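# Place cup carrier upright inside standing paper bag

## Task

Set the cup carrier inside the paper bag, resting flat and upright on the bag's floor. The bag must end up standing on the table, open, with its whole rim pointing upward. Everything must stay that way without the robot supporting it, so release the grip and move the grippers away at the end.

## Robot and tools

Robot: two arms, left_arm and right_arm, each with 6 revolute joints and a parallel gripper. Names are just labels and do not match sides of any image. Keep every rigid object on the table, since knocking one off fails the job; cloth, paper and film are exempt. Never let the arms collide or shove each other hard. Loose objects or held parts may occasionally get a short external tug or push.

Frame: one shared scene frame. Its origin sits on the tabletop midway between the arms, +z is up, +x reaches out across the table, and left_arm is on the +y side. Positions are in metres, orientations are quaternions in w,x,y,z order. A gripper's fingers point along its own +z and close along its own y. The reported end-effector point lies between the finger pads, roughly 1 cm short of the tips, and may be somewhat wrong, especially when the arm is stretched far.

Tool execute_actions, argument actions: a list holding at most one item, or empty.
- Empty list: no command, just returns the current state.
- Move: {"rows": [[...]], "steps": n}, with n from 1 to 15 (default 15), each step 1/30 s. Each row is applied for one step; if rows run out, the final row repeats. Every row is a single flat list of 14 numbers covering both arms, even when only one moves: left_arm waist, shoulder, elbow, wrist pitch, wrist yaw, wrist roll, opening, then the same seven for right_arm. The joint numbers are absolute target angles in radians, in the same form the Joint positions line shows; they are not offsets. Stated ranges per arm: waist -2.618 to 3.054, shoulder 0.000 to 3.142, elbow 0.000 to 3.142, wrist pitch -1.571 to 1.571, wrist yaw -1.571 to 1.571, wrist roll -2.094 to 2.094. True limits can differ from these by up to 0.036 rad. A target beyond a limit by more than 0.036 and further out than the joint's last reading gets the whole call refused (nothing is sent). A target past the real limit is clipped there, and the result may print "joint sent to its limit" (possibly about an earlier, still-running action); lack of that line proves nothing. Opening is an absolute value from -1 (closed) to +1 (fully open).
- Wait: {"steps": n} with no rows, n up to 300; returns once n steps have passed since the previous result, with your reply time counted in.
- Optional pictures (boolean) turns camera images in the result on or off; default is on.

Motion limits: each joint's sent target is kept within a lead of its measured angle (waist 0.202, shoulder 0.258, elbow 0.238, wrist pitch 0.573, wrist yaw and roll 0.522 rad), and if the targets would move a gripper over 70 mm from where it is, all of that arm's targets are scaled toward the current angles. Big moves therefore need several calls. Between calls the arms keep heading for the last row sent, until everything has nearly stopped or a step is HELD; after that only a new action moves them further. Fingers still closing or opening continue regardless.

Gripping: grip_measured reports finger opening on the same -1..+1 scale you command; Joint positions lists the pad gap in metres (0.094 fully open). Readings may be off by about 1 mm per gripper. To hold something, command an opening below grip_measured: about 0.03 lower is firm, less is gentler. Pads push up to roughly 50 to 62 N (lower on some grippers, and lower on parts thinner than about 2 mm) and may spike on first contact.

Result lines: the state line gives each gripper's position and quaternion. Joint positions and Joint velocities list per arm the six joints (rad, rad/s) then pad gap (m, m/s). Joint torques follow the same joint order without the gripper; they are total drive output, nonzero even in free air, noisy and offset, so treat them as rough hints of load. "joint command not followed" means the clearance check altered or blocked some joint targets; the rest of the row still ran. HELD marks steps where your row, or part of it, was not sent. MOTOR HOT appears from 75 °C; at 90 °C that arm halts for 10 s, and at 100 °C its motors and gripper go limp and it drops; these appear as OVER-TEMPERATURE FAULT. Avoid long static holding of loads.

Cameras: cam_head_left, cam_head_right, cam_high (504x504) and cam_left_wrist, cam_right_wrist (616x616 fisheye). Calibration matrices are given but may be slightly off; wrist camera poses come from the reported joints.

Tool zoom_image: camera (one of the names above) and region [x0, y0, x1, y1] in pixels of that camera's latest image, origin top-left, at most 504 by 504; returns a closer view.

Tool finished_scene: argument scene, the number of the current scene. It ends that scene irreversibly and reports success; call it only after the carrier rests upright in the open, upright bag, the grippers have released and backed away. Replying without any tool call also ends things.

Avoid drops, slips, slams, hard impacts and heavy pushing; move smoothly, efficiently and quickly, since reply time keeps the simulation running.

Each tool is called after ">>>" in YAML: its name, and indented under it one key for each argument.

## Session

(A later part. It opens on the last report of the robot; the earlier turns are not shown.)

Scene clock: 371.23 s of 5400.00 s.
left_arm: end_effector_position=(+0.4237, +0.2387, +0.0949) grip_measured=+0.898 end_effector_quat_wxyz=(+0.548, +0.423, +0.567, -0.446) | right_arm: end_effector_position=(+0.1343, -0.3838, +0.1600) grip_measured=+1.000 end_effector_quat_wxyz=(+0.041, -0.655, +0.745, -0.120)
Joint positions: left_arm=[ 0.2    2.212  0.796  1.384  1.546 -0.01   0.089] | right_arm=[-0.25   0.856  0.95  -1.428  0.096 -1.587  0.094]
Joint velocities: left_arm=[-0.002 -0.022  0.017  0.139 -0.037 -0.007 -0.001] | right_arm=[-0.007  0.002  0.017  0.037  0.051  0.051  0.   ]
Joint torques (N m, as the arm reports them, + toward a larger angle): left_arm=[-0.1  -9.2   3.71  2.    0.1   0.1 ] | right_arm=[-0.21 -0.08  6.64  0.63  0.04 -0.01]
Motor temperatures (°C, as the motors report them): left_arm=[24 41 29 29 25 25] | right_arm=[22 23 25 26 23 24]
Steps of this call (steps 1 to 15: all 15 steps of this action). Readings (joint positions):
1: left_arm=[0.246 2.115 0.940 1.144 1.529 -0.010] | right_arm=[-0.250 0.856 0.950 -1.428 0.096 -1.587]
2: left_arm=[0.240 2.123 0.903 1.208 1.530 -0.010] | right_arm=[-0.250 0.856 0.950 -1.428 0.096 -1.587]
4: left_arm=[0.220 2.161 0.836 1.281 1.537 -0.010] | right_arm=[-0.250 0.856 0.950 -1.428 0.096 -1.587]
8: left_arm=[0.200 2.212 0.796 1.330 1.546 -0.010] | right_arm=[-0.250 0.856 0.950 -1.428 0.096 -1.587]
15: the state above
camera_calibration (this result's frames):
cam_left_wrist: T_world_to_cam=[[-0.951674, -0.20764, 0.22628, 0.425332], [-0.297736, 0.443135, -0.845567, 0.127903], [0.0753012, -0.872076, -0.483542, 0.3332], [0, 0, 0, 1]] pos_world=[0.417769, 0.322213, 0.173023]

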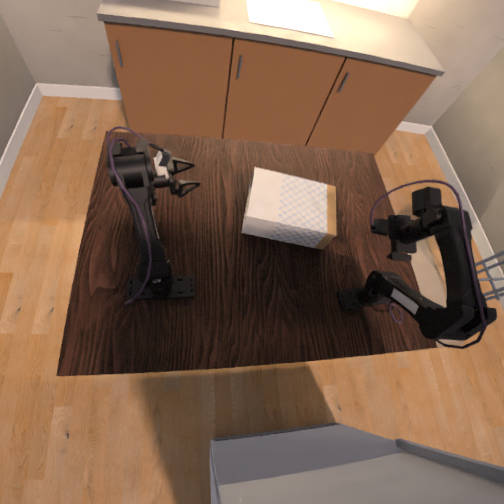

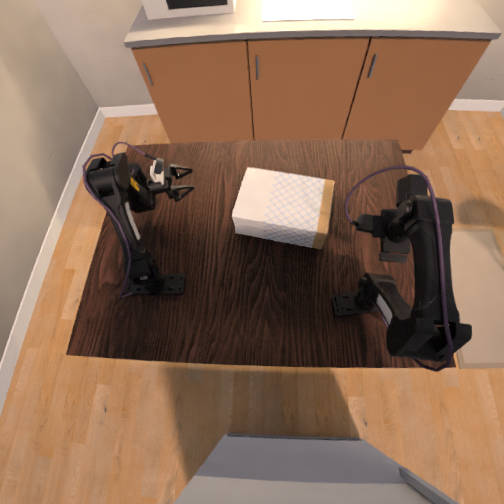

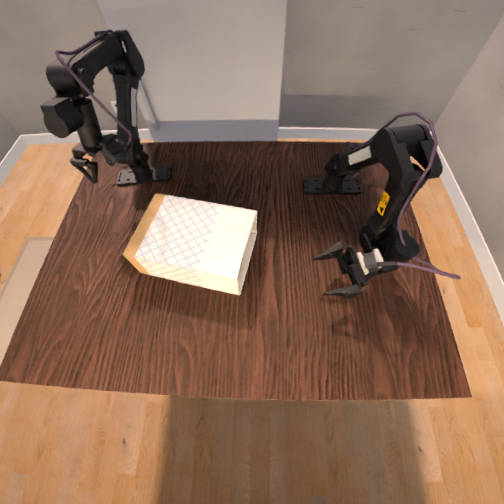

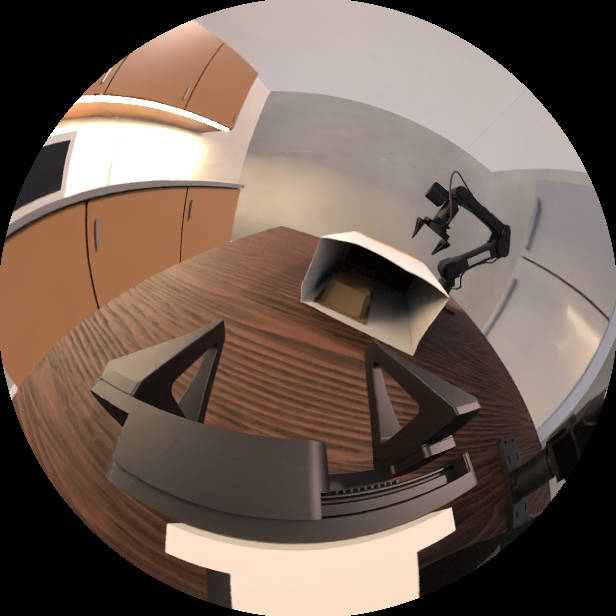

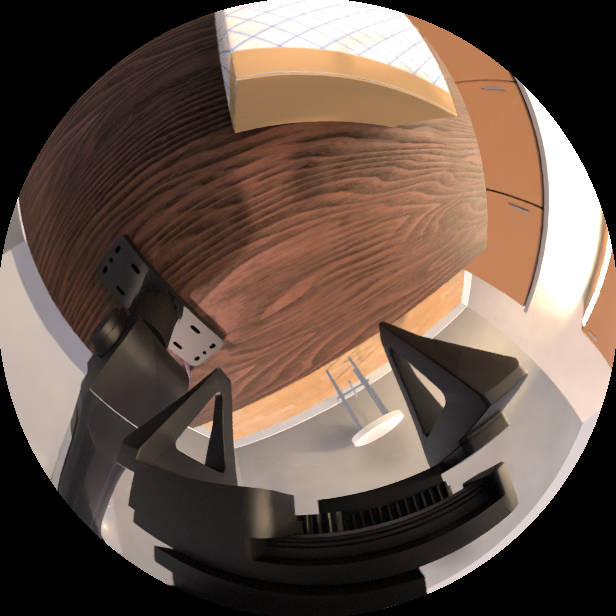

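>>> execute_actions:
  actions:
    - {"rows":[[0.1,2.35,0.95,1.42,1.55,0,0.9,-0.25,0.856,0.95,-1.428,0.096,-1.587,1],[0.0,2.4,1.0,1.42,1.55,0,0.9,-0.25,0.856,0.95,-1.428,0.096,-1.587,1],[-0.14,2.48,1.07,1.42,1.55,0,0.9,-0.25,0.856,0.95,-1.428,0.096,-1.587,1]]}
  pictures: false

>>> execute_actions:
  actions:
    - {"steps":15}

Scene clock: 383.80 s of 5400.00 s.
left_arm: end_effector_position=(+0.4121, +0.1052, +0.0469) grip_measured=+0.898 end_effector_quat_wxyz=(+0.472, +0.526, +0.473, -0.527) | right_arm: end_effector_position=(+0.1343, -0.3838, +0.1600) grip_measured=+1.000 end_effector_quat_wxyz=(+0.041, -0.655, +0.745, -0.120)
Joint positions: left_arm=[-0.158  2.476  1.044  1.429  1.544  0.003  0.089] | right_arm=[-0.25   0.856  0.95  -1.428  0.096 -1.587  0.094]
Joint velocities: left_arm=[ 0.217 -0.007 -0.017  0.007 -0.081  0.007 -0.001] | right_arm=[ 0.002  0.007  0.007  0.022 -0.168 -0.051  0.   ]
Joint torques (N m, as the arm reports them, + toward a larger angle): left_arm=[ 0.4  -9.59  6.24  1.7   0.12  0.01] | right_arm=[-0.04 -0.13  6.4   0.6   0.08 -0.01]
Motor temperatures (°C, as the motors report them): left_arm=[24 42 28 30 25 25] | right_arm=[22 23 25 26 23 24]
Steps of this call (steps 1 to 30: the robot went on to your last target; steps 31 to 90: nothing new was sent; then 9.07 s passed at rest; steps 91 to 105: all 15 steps of this action). Readings (joint positions):
91: left_arm=[0.191 2.231 0.818 1.408 1.555 -0.009] | right_arm=[-0.250 0.856 0.950 -1.428 0.096 -1.587]
92: left_arm=[0.165 2.270 0.870 1.416 1.555 -0.009] | right_arm=[-0.250 0.856 0.950 -1.428 0.096 -1.587]
94: left_arm=[0.081 2.368 0.981 1.419 1.546 -0.009] | right_arm=[-0.250 0.856 0.950 -1.428 0.096 -1.587]
98: left_arm=[-0.121 2.475 1.044 1.424 1.536 -0.001] | right_arm=[-0.250 0.856 0.950 -1.428 0.096 -1.587]
105: the state above

Scene clock: 384.30 s of 5400.00 s.
left_arm: end_effector_position=(+0.4158, +0.1113, +0.0469) grip_measured=+0.898 end_effector_quat_wxyz=(+0.476, +0.522, +0.477, -0.523) | right_arm: end_effector_position=(+0.1343, -0.3838, +0.1600) grip_measured=+1.000 end_effector_quat_wxyz=(+0.041, -0.655, +0.745, -0.120)
Joint positions: left_arm=[-0.142  2.476  1.044  1.429  1.544  0.003  0.089] | right_arm=[-0.25   0.856  0.95  -1.428  0.096 -1.587  0.094]
Joint velocities: left_arm=[ 0.012  0.012 -0.002 -0.051  0.022 -0.081 -0.001] | right_arm=[ 0.007 -0.017 -0.002  0.037  0.022 -0.022  0.   ]
Joint torques (N m, as the arm reports them, + toward a larger angle): left_arm=[ 0.09 -9.57  6.15  1.68  0.12  0.  ] | right_arm=[-0.06 -0.38  6.32  0.62  0.07 -0.04]
Motor temperatures (°C, as the motors report them): left_arm=[24 42 28 30 25 25] | right_arm=[22 23 25 26 23 24]
Steps of this call (steps 1 to 15: the robot went on to your last target). Readings (joint positions):
1: left_arm=[-0.151 2.476 1.044 1.429 1.544 0.003] | right_arm=[-0.250 0.856 0.950 -1.428 0.096 -1.587]
2: left_arm=[-0.146 2.476 1.044 1.429 1.544 0.003] | right_arm=[-0.250 0.856 0.950 -1.428 0.096 -1.587]
4: left_arm=[-0.142 2.476 1.044 1.429 1.544 0.003] | right_arm=[-0.250 0.856 0.950 -1.428 0.096 -1.587]
8: left_arm=[-0.142 2.476 1.044 1.429 1.544 0.003] | right_arm=[-0.250 0.856 0.950 -1.428 0.096 -1.587]
15: the state above
camera_calibration (this result's frames):
cam_left_wrist: T_world_to_cam=[[-0.97487, 0.122071, 0.18635, 0.377078], [-0.0987078, 0.513215, -0.852565, 0.0511958], [-0.199711, -0.849535, -0.488269, 0.311551], [0, 0, 0, 1]] pos_world=[0.434876, 0.192369, 0.1255]

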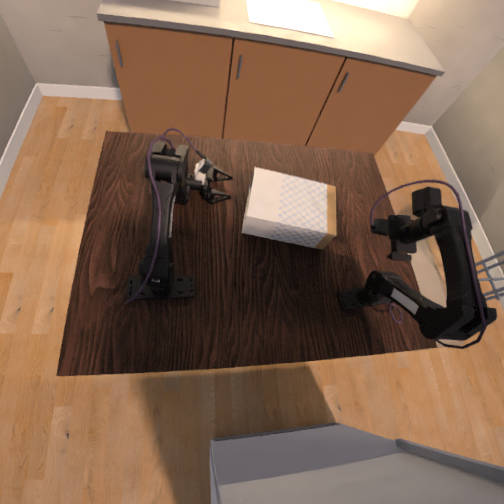

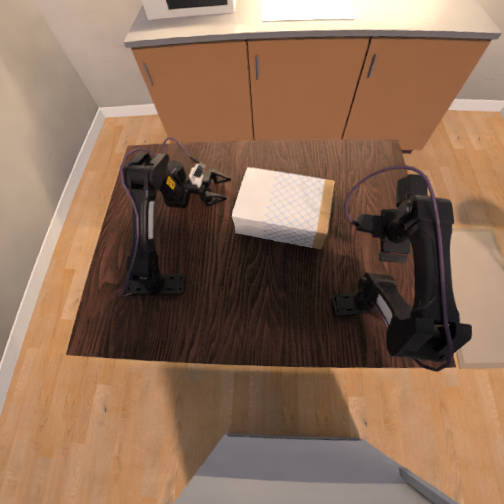

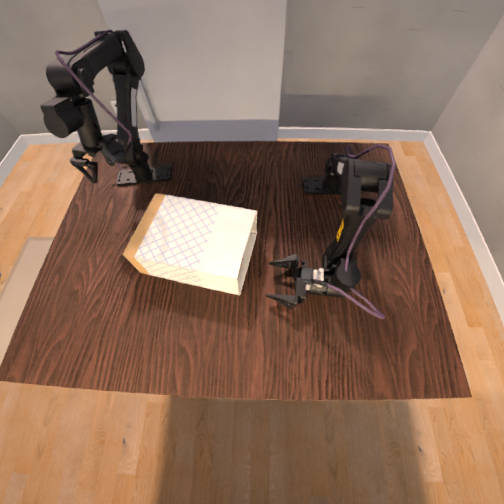

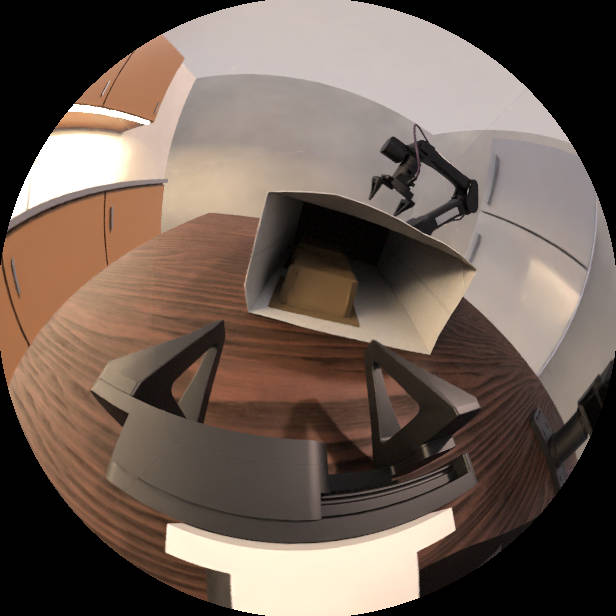

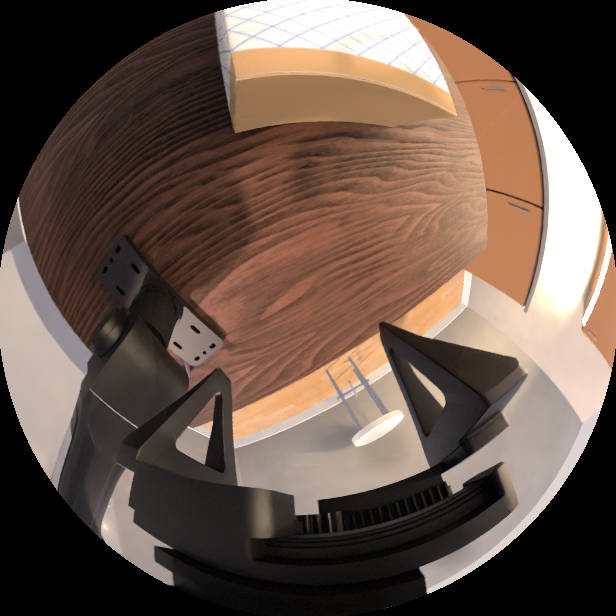

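>>> execute_actions:
  actions: []

Scene clock: 406.13 s of 5400.00 s.
left_arm: end_effector_position=(+0.4158, +0.1113, +0.0469) grip_measured=+0.898 end_effector_quat_wxyz=(+0.476, +0.522, +0.477, -0.523) | right_arm: end_effector_position=(+0.1343, -0.3838, +0.1600) grip_measured=+1.000 end_effector_quat_wxyz=(+0.041, -0.655, +0.745, -0.120)
Joint positions: left_arm=[-0.142  2.476  1.044  1.429  1.544  0.003  0.089] | right_arm=[-0.25   0.856  0.95  -1.428  0.096 -1.587  0.094]
Joint velocities: left_arm=[-0.007  0.012  0.002 -0.007 -0.022  0.007 -0.   ] | right_arm=[ 0.002 -0.002  0.017 -0.022 -0.037  0.022  0.   ]
Joint torques (N m, as the arm reports them, + toward a larger angle): left_arm=[ 0.02 -9.62  6.16  1.69  0.12  0.  ] | right_arm=[-0.15 -0.15  6.31  0.63  0.1  -0.04]
Motor temperatures (°C, as the motors report them): left_arm=[24 43 28 30 25 24] | right_arm=[22 23 26 26 23 24]
Steps of this call (steps 1 to 15: the robot went on to your last target; steps 16 to 90: nothing new was sent; then 18.83 s passed at rest). Readings (joint positions):
1: left_arm=[-0.142 2.476 1.044 1.429 1.544 0.003] | right_arm=[-0.250 0.856 0.950 -1.428 0.096 -1.587]
2: left_arm=[-0.142 2.476 1.044 1.429 1.544 0.003] | right_arm=[-0.250 0.856 0.950 -1.428 0.096 -1.587]
4: left_arm=[-0.142 2.476 1.044 1.429 1.544 0.003] | right_arm=[-0.250 0.856 0.950 -1.428 0.096 -1.587]
8: left_arm=[-0.142 2.476 1.044 1.429 1.544 0.003] | right_arm=[-0.250 0.856 0.950 -1.428 0.096 -1.587]
90: the state above
All arms were judged still, so your last target was given up. Only a new action makes them travel on or press farther. Fingers that are still opening or closing keep moving.
camera_calibration (this result's frames):
cam_left_wrist: T_world_to_cam=[[-0.97487, 0.122071, 0.18635, 0.377078], [-0.0987078, 0.513215, -0.852565, 0.0511958], [-0.199711, -0.849535, -0.488269, 0.311551], [0, 0, 0, 1]] pos_world=[0.434876, 0.192369, 0.1255]

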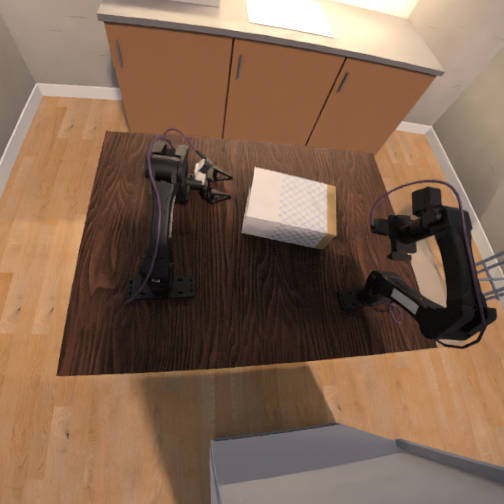

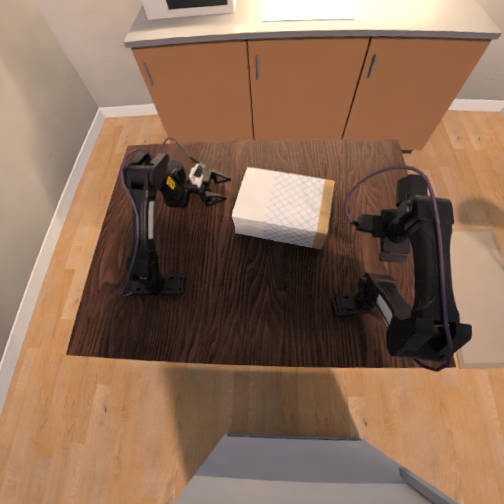

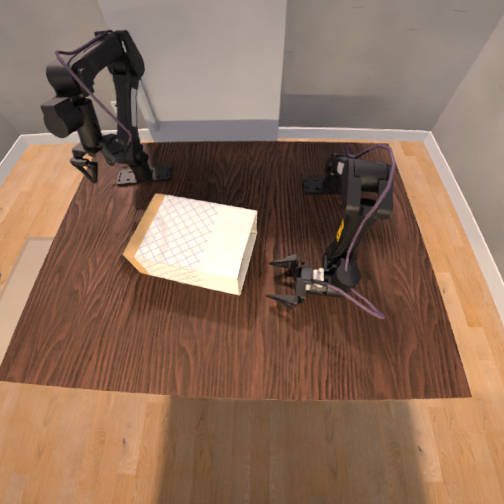

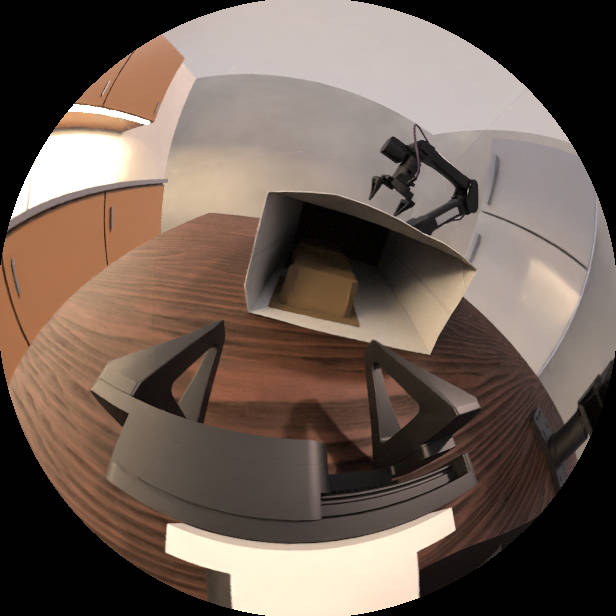

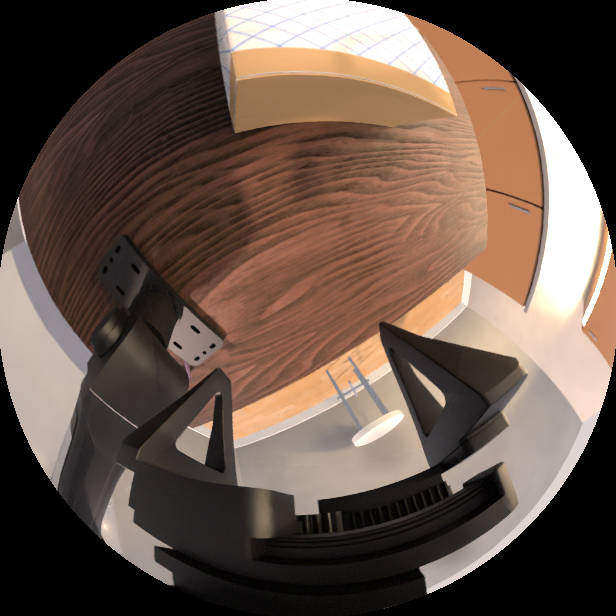

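>>> execute_actions:
  actions:
    - {"rows":[[-0.21,2.485,1.07,1.42,1.48,0,0.9,-0.25,0.856,0.95,-1.428,0.096,-1.587,1],[-0.21,2.485,1.07,1.42,1.48,0,0.9,-0.25,0.856,0.95,-1.428,0.096,-1.587,1],[-0.21,2.485,1.07,1.42,1.48,0,0.9,-0.25,0.856,0.95,-1.428,0.096,-1.587,1],[-0.21,2.485,1.07,1.42,1.48,0,0.9,-0.25,0.856,0.95,-1.428,0.096,-1.587,1],[-0.21,2.485,1.07,1.42,1.48,0,0.9,-0.25,0.856,0.95,-1.428,0.096,-1.587,1],[-0.21,2.485,1.07,1.42,1.48,0,0.9,-0.25,0.856,0.95,-1.428,0.096,-1.587,1],[-0.21,2.485,1.07,1.42,1.48,0,0.9,-0.25,0.856,0.95,-1.428,0.096,-1.587,1],[-0.29,2.495,1.09,1.42,1.4,0,0.9,-0.25,0.856,0.95,-1.428,0.096,-1.587,1]],"steps":15}

>>> execute_actions:
  actions:
    - {"steps":15}

Scene clock: 417.43 s of 5400.00 s.
left_arm: end_effector_position=(+0.4018, +0.0513, +0.0485) grip_measured=+0.898 end_effector_quat_wxyz=(+0.471, +0.533, +0.464, -0.528) | right_arm: end_effector_position=(+0.1343, -0.3838, +0.1600) grip_measured=+1.000 end_effector_quat_wxyz=(+0.041, -0.655, +0.745, -0.120)
Joint positions: left_arm=[-0.297  2.481  1.062  1.429  1.423  0.003  0.089] | right_arm=[-0.25   0.856  0.95  -1.428  0.096 -1.587  0.094]
Joint velocities: left_arm=[-0.037 -0.017 -0.007 -0.037 -0.095 -0.037 -0.   ] | right_arm=[-0.012 -0.017  0.007 -0.095  0.037 -0.037  0.   ]
Joint torques (N m, as the arm reports them, + toward a larger angle): left_arm=[ 0.54 -9.15  6.44  1.77 -0.07  0.01] | right_arm=[ 0.1  -0.18  6.4   0.62  0.01 -0.02]
Motor temperatures (°C, as the motors report them): left_arm=[24 44 28 30 25 24] | right_arm=[22 23 26 26 23 24]
Steps of this call (steps 1 to 90: nothing new was sent; then 7.80 s passed at rest; steps 91 to 105: all 15 steps of this action). Readings (joint positions):
91: left_arm=[-0.147 2.476 1.044 1.429 1.535 0.003] | right_arm=[-0.250 0.856 0.950 -1.428 0.096 -1.587]
92: left_arm=[-0.156 2.476 1.044 1.429 1.523 0.003] | right_arm=[-0.250 0.856 0.950 -1.428 0.096 -1.587]
94: left_arm=[-0.183 2.476 1.044 1.429 1.508 0.003] | right_arm=[-0.250 0.856 0.950 -1.428 0.096 -1.587]
98: left_arm=[-0.219 2.476 1.046 1.429 1.484 0.003] | right_arm=[-0.250 0.856 0.950 -1.428 0.096 -1.587]
105: the state above
camera_calibration (this result's frames):
cam_left_wrist: T_world_to_cam=[[-0.972499, 0.156045, 0.172905, 0.368334], [-0.0696597, 0.51352, -0.855245, 0.070438], [-0.222247, -0.843769, -0.488528, 0.267412], [0, 0, 0, 1]] pos_world=[0.422543, 0.131986, 0.127193]

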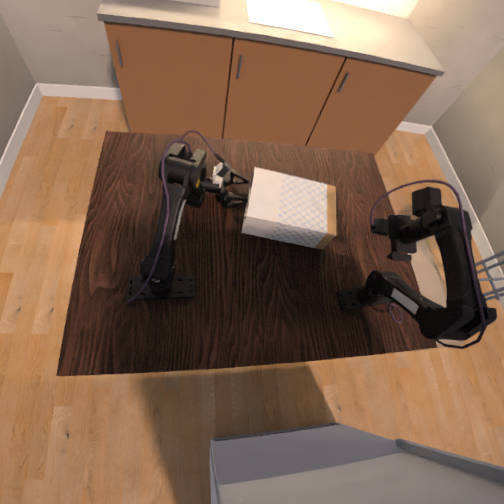

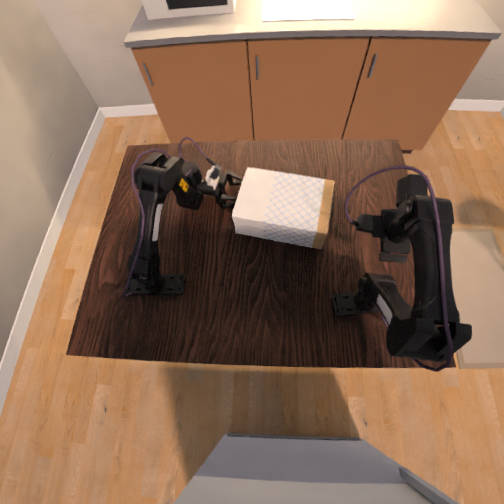

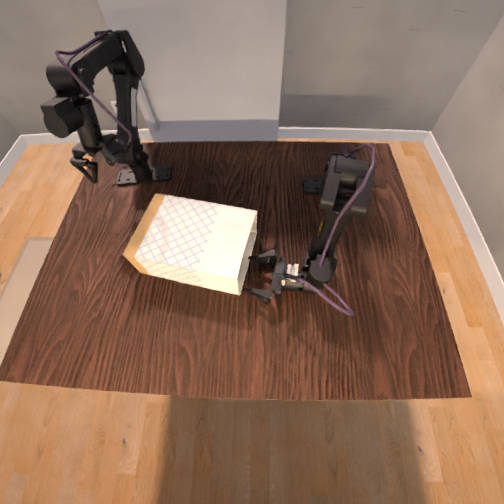

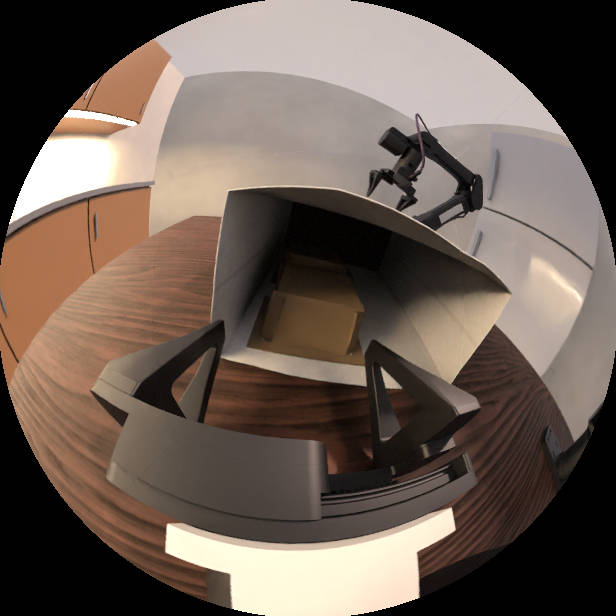

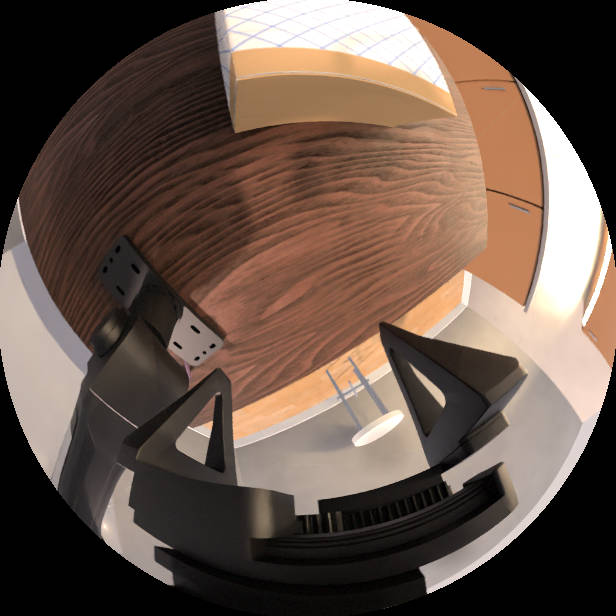

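Scene clock: 417.93 s of 5400.00 s.
left_arm: end_effector_position=(+0.4048, +0.0513, +0.0486) grip_measured=+0.898 end_effector_quat_wxyz=(+0.475, +0.529, +0.468, -0.524) | right_arm: end_effector_position=(+0.1343, -0.3838, +0.1600) grip_measured=+1.000 end_effector_quat_wxyz=(+0.041, -0.655, +0.745, -0.120)
Joint positions: left_arm=[-0.296  2.481  1.062  1.429  1.407  0.003  0.089] | right_arm=[-0.25   0.856  0.95  -1.428  0.096 -1.587  0.094]
Joint velocities: left_arm=[-0.022  0.007 -0.007  0.007  0.007 -0.022 -0.001] | right_arm=[ 0.012 -0.007 -0.007 -0.022  0.007  0.066  0.   ]
Joint torques (N m, as the arm reports them, + toward a larger angle): left_arm=[ 0.25 -9.    6.48  1.79 -0.06  0.01] | right_arm=[-0.23 -0.14  6.37  0.67  0.07 -0.02]
Motor temperatures (°C, as the motors report them): left_arm=[24 44 28 30 25 24] | right_arm=[22 23 26 26 23 24]
Steps of this call (steps 1 to 15: the robot went on to your last target). Readings (joint positions):
1: left_arm=[-0.297 2.481 1.062 1.429 1.420 0.003] | right_arm=[-0.250 0.856 0.950 -1.428 0.096 -1.587]
2: left_arm=[-0.296 2.481 1.062 1.429 1.417 0.003] | right_arm=[-0.250 0.856 0.950 -1.428 0.096 -1.587]
4: left_arm=[-0.296 2.481 1.062 1.429 1.413 0.003] | right_arm=[-0.250 0.856 0.950 -1.428 0.096 -1.587]
8: left_arm=[-0.296 2.481 1.062 1.429 1.409 0.003] | right_arm=[-0.250 0.856 0.950 -1.428 0.096 -1.587]
15: the state above
camera_calibration (this result's frames):
cam_left_wrist: T_world_to_cam=[[-0.974974, 0.139727, 0.172924, 0.373144], [-0.0783037, 0.51215, -0.855319, 0.0742791], [-0.208074, -0.847454, -0.488391, 0.262496], [0, 0, 0, 1]] pos_world=[0.424241, 0.132273, 0.127208]

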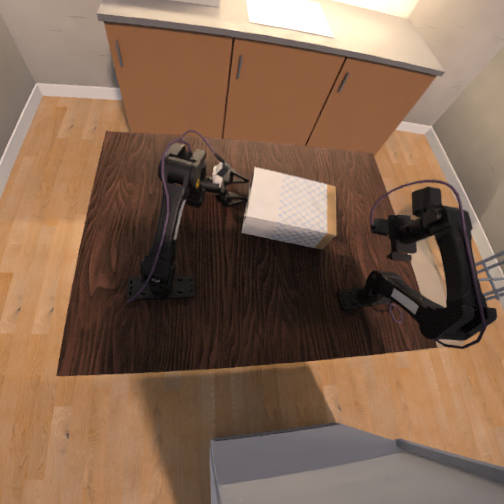

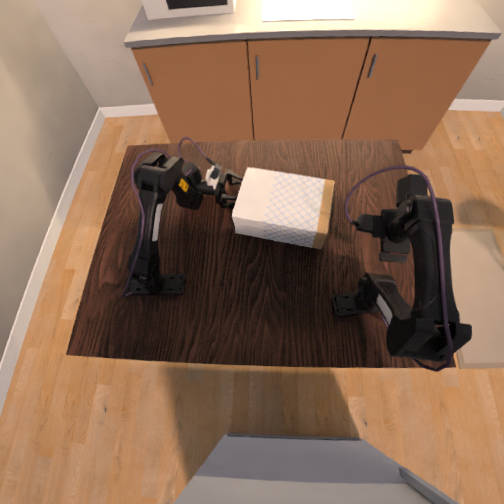

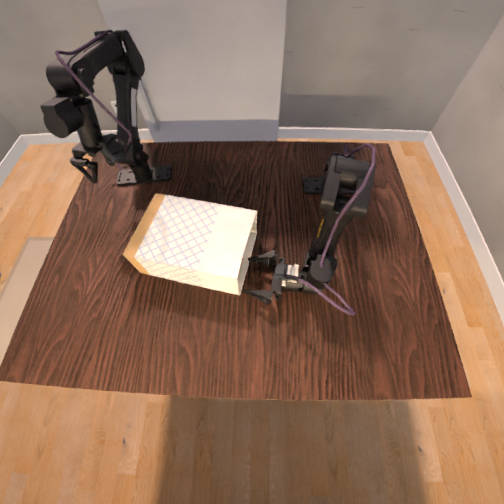

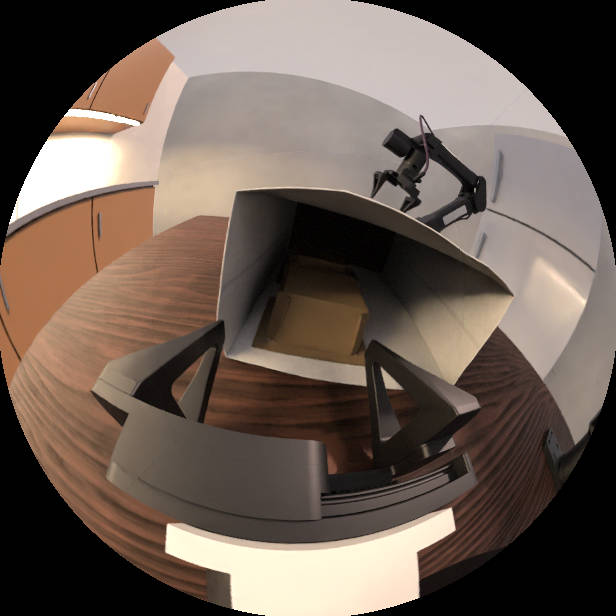

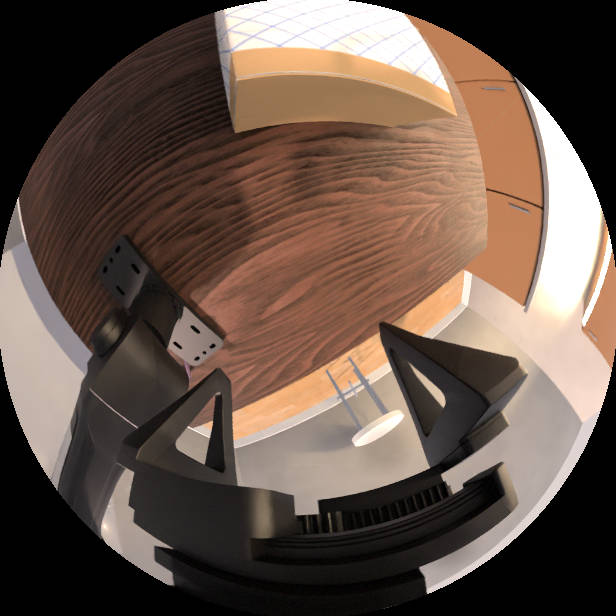

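>>> execute_actions:
  actions:
    - {"rows":[[-0.33,2.46,1.05,1.42,1.35,0,0.8,-0.25,0.856,0.95,-1.428,0.096,-1.587,1]],"steps":15}

>>> execute_actions:
  actions:
    - {"steps":10}

Scene clock: 423.20 s of 5400.00 s.
left_arm: end_effector_position=(+0.4051, +0.0399, +0.0486) grip_measured=+0.802 end_effector_quat_wxyz=(+0.481, +0.524, +0.473, -0.520) | right_arm: end_effector_position=(+0.1343, -0.3838, +0.1600) grip_measured=+1.000 end_effector_quat_wxyz=(+0.041, -0.655, +0.745, -0.120)
Joint positions: left_arm=[-0.325  2.481  1.062  1.429  1.358  0.003  0.085] | right_arm=[-0.25   0.856  0.95  -1.428  0.096 -1.587  0.094]
Joint velocities: left_arm=[-0.002  0.007  0.002 -0.081 -0.125 -0.022 -0.   ] | right_arm=[ 0.002 -0.007 -0.002  0.037 -0.051 -0.007  0.   ]
Joint torques (N m, as the arm reports them, + toward a larger angle): left_arm=[ -0.46 -11.74   3.08   1.84  -0.1    0.01] | right_arm=[-0.08  0.06  6.37  0.6   0.06 -0.04]
Motor temperatures (°C, as the motors report them): left_arm=[24 44 28 30 25 24] | right_arm=[22 23 26 26 23 24]
Steps of this call (steps 1 to 15: the robot went on to your last target; steps 16 to 90: nothing new was sent; then 1.77 s passed at rest; steps 91 to 105: all 15 steps of this action). Readings (joint positions):
91: left_arm=[-0.298 2.481 1.062 1.429 1.399 0.003] | right_arm=[-0.250 0.856 0.950 -1.428 0.096 -1.587]
92: left_arm=[-0.302 2.481 1.062 1.429 1.389 0.003] | right_arm=[-0.250 0.856 0.950 -1.428 0.096 -1.587]
94: left_arm=[-0.313 2.481 1.062 1.429 1.376 0.003] | right_arm=[-0.250 0.856 0.950 -1.428 0.096 -1.587]
98: left_arm=[-0.325 2.481 1.062 1.429 1.365 0.003] | right_arm=[-0.250 0.856 0.950 -1.428 0.096 -1.587]
105: the state above
camera_calibration (this result's frames):
cam_left_wrist: T_world_to_cam=[[-0.977485, 0.120815, 0.172996, 0.376698], [-0.0883624, 0.51014, -0.85554, 0.0843394], [-0.191614, -0.851564, -0.487978, 0.246451], [0, 0, 0, 1]] pos_world=[0.422893, 0.121333, 0.127251]

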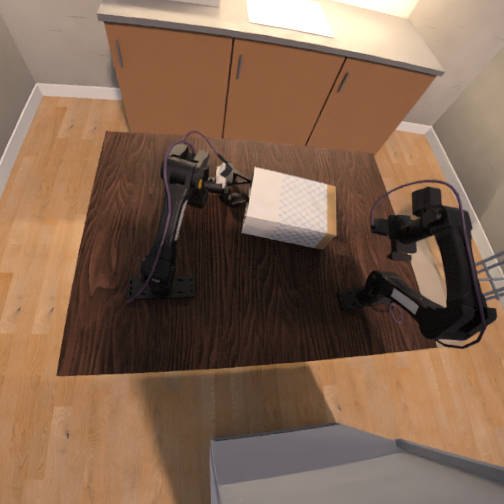

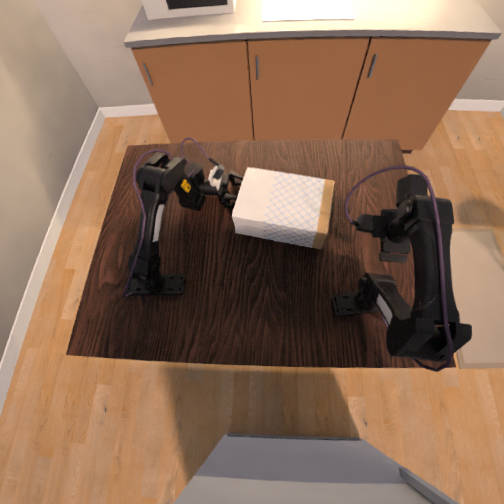

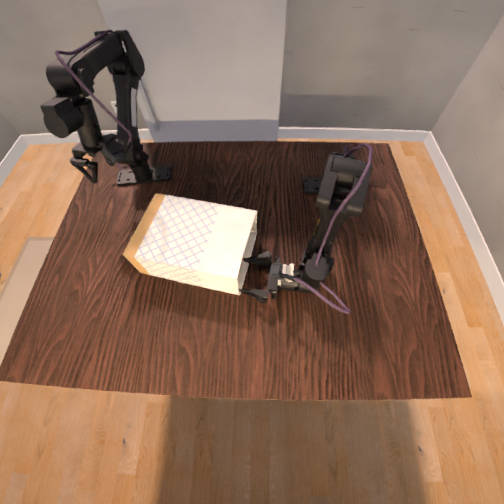

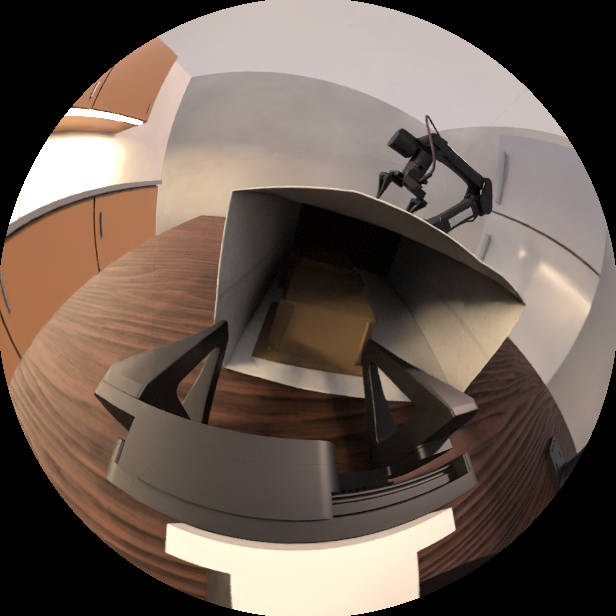

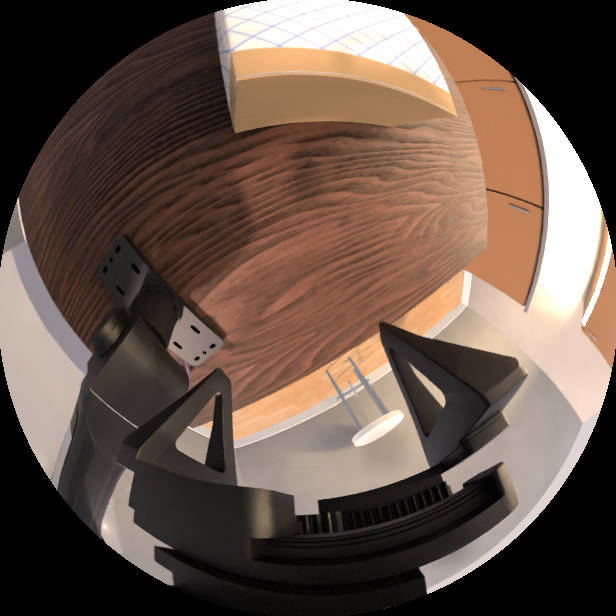

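Scene clock: 423.53 s of 5400.00 s.
left_arm: end_effector_position=(+0.4053, +0.0399, +0.0486) grip_measured=+0.802 end_effector_quat_wxyz=(+0.481, +0.524, +0.474, -0.519) | right_arm: end_effector_position=(+0.1343, -0.3838, +0.1600) grip_measured=+1.000 end_effector_quat_wxyz=(+0.041, -0.655, +0.745, -0.120)
Joint positions: left_arm=[-0.325  2.481  1.062  1.429  1.357  0.003  0.085] | right_arm=[-0.25   0.856  0.95  -1.428  0.096 -1.587  0.094]
Joint velocities: left_arm=[ 0.002  0.002 -0.012 -0.037 -0.081  0.022 -0.   ] | right_arm=[-0.007 -0.002 -0.007  0.022 -0.007  0.051  0.   ]
Joint torques (N m, as the arm reports them, + toward a larger angle): left_arm=[ -0.31 -11.64   3.09   1.84  -0.03   0.  ] | right_arm=[-0.05 -0.22  6.36  0.63  0.06 -0.07]
Motor temperatures (°C, as the motors report them): left_arm=[24 44 28 30 25 24] | right_arm=[22 23 26 26 23 24]
Steps of this call (steps 1 to 10: the robot went on to your last target). Readings (joint positions):
1: left_arm=[-0.325 2.481 1.062 1.429 1.358 0.003] | right_arm=[-0.250 0.856 0.950 -1.428 0.096 -1.587]
2: left_arm=[-0.325 2.481 1.062 1.429 1.357 0.003] | right_arm=[-0.250 0.856 0.950 -1.428 0.096 -1.587]
4: left_arm=[-0.325 2.481 1.062 1.429 1.357 0.003] | right_arm=[-0.250 0.856 0.950 -1.428 0.096 -1.587]
8: left_arm=[-0.325 2.481 1.062 1.429 1.357 0.003] | right_arm=[-0.250 0.856 0.950 -1.428 0.096 -1.587]
10: the state above
camera_calibration (this result's frames):
cam_left_wrist: T_world_to_cam=[[-0.977667, 0.119326, 0.172999, 0.377099], [-0.0891445, 0.509992, -0.855547, 0.0847012], [-0.190317, -0.851862, -0.487965, 0.245969], [0, 0, 0, 1]] pos_world=[0.42304, 0.121337, 0.127253]

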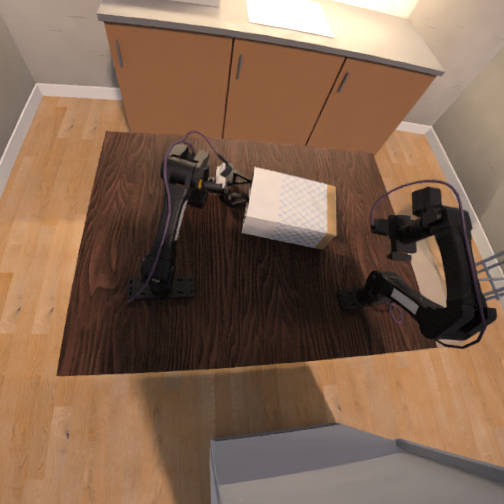

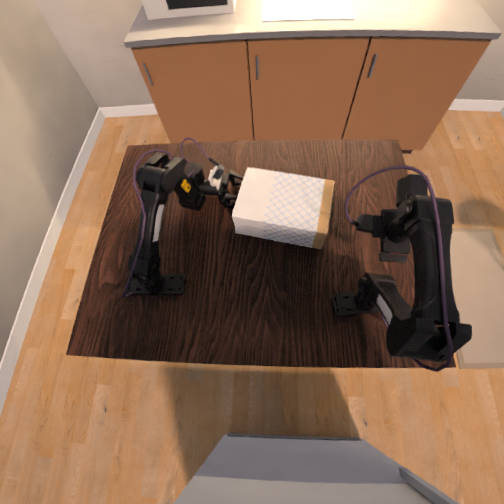

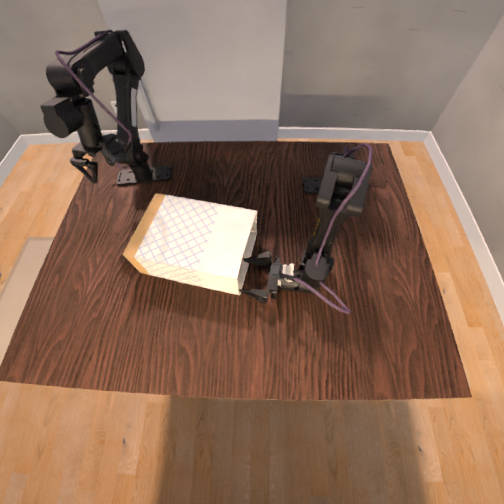

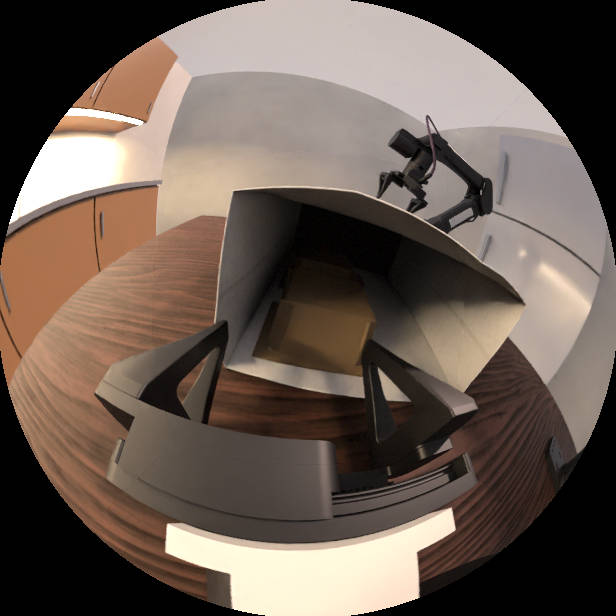

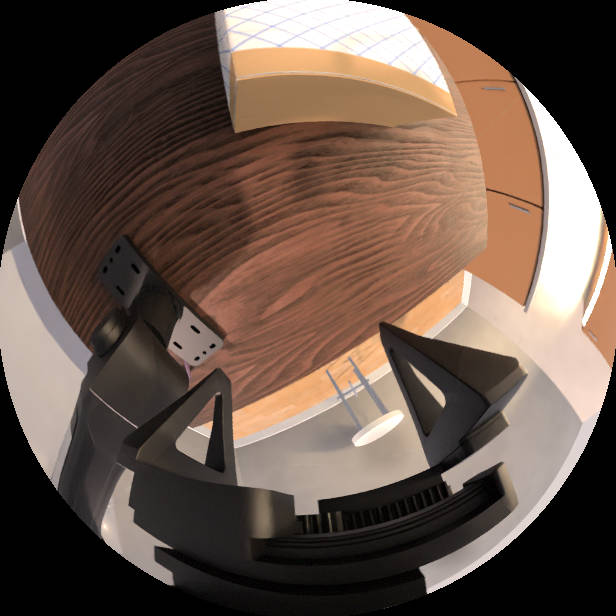

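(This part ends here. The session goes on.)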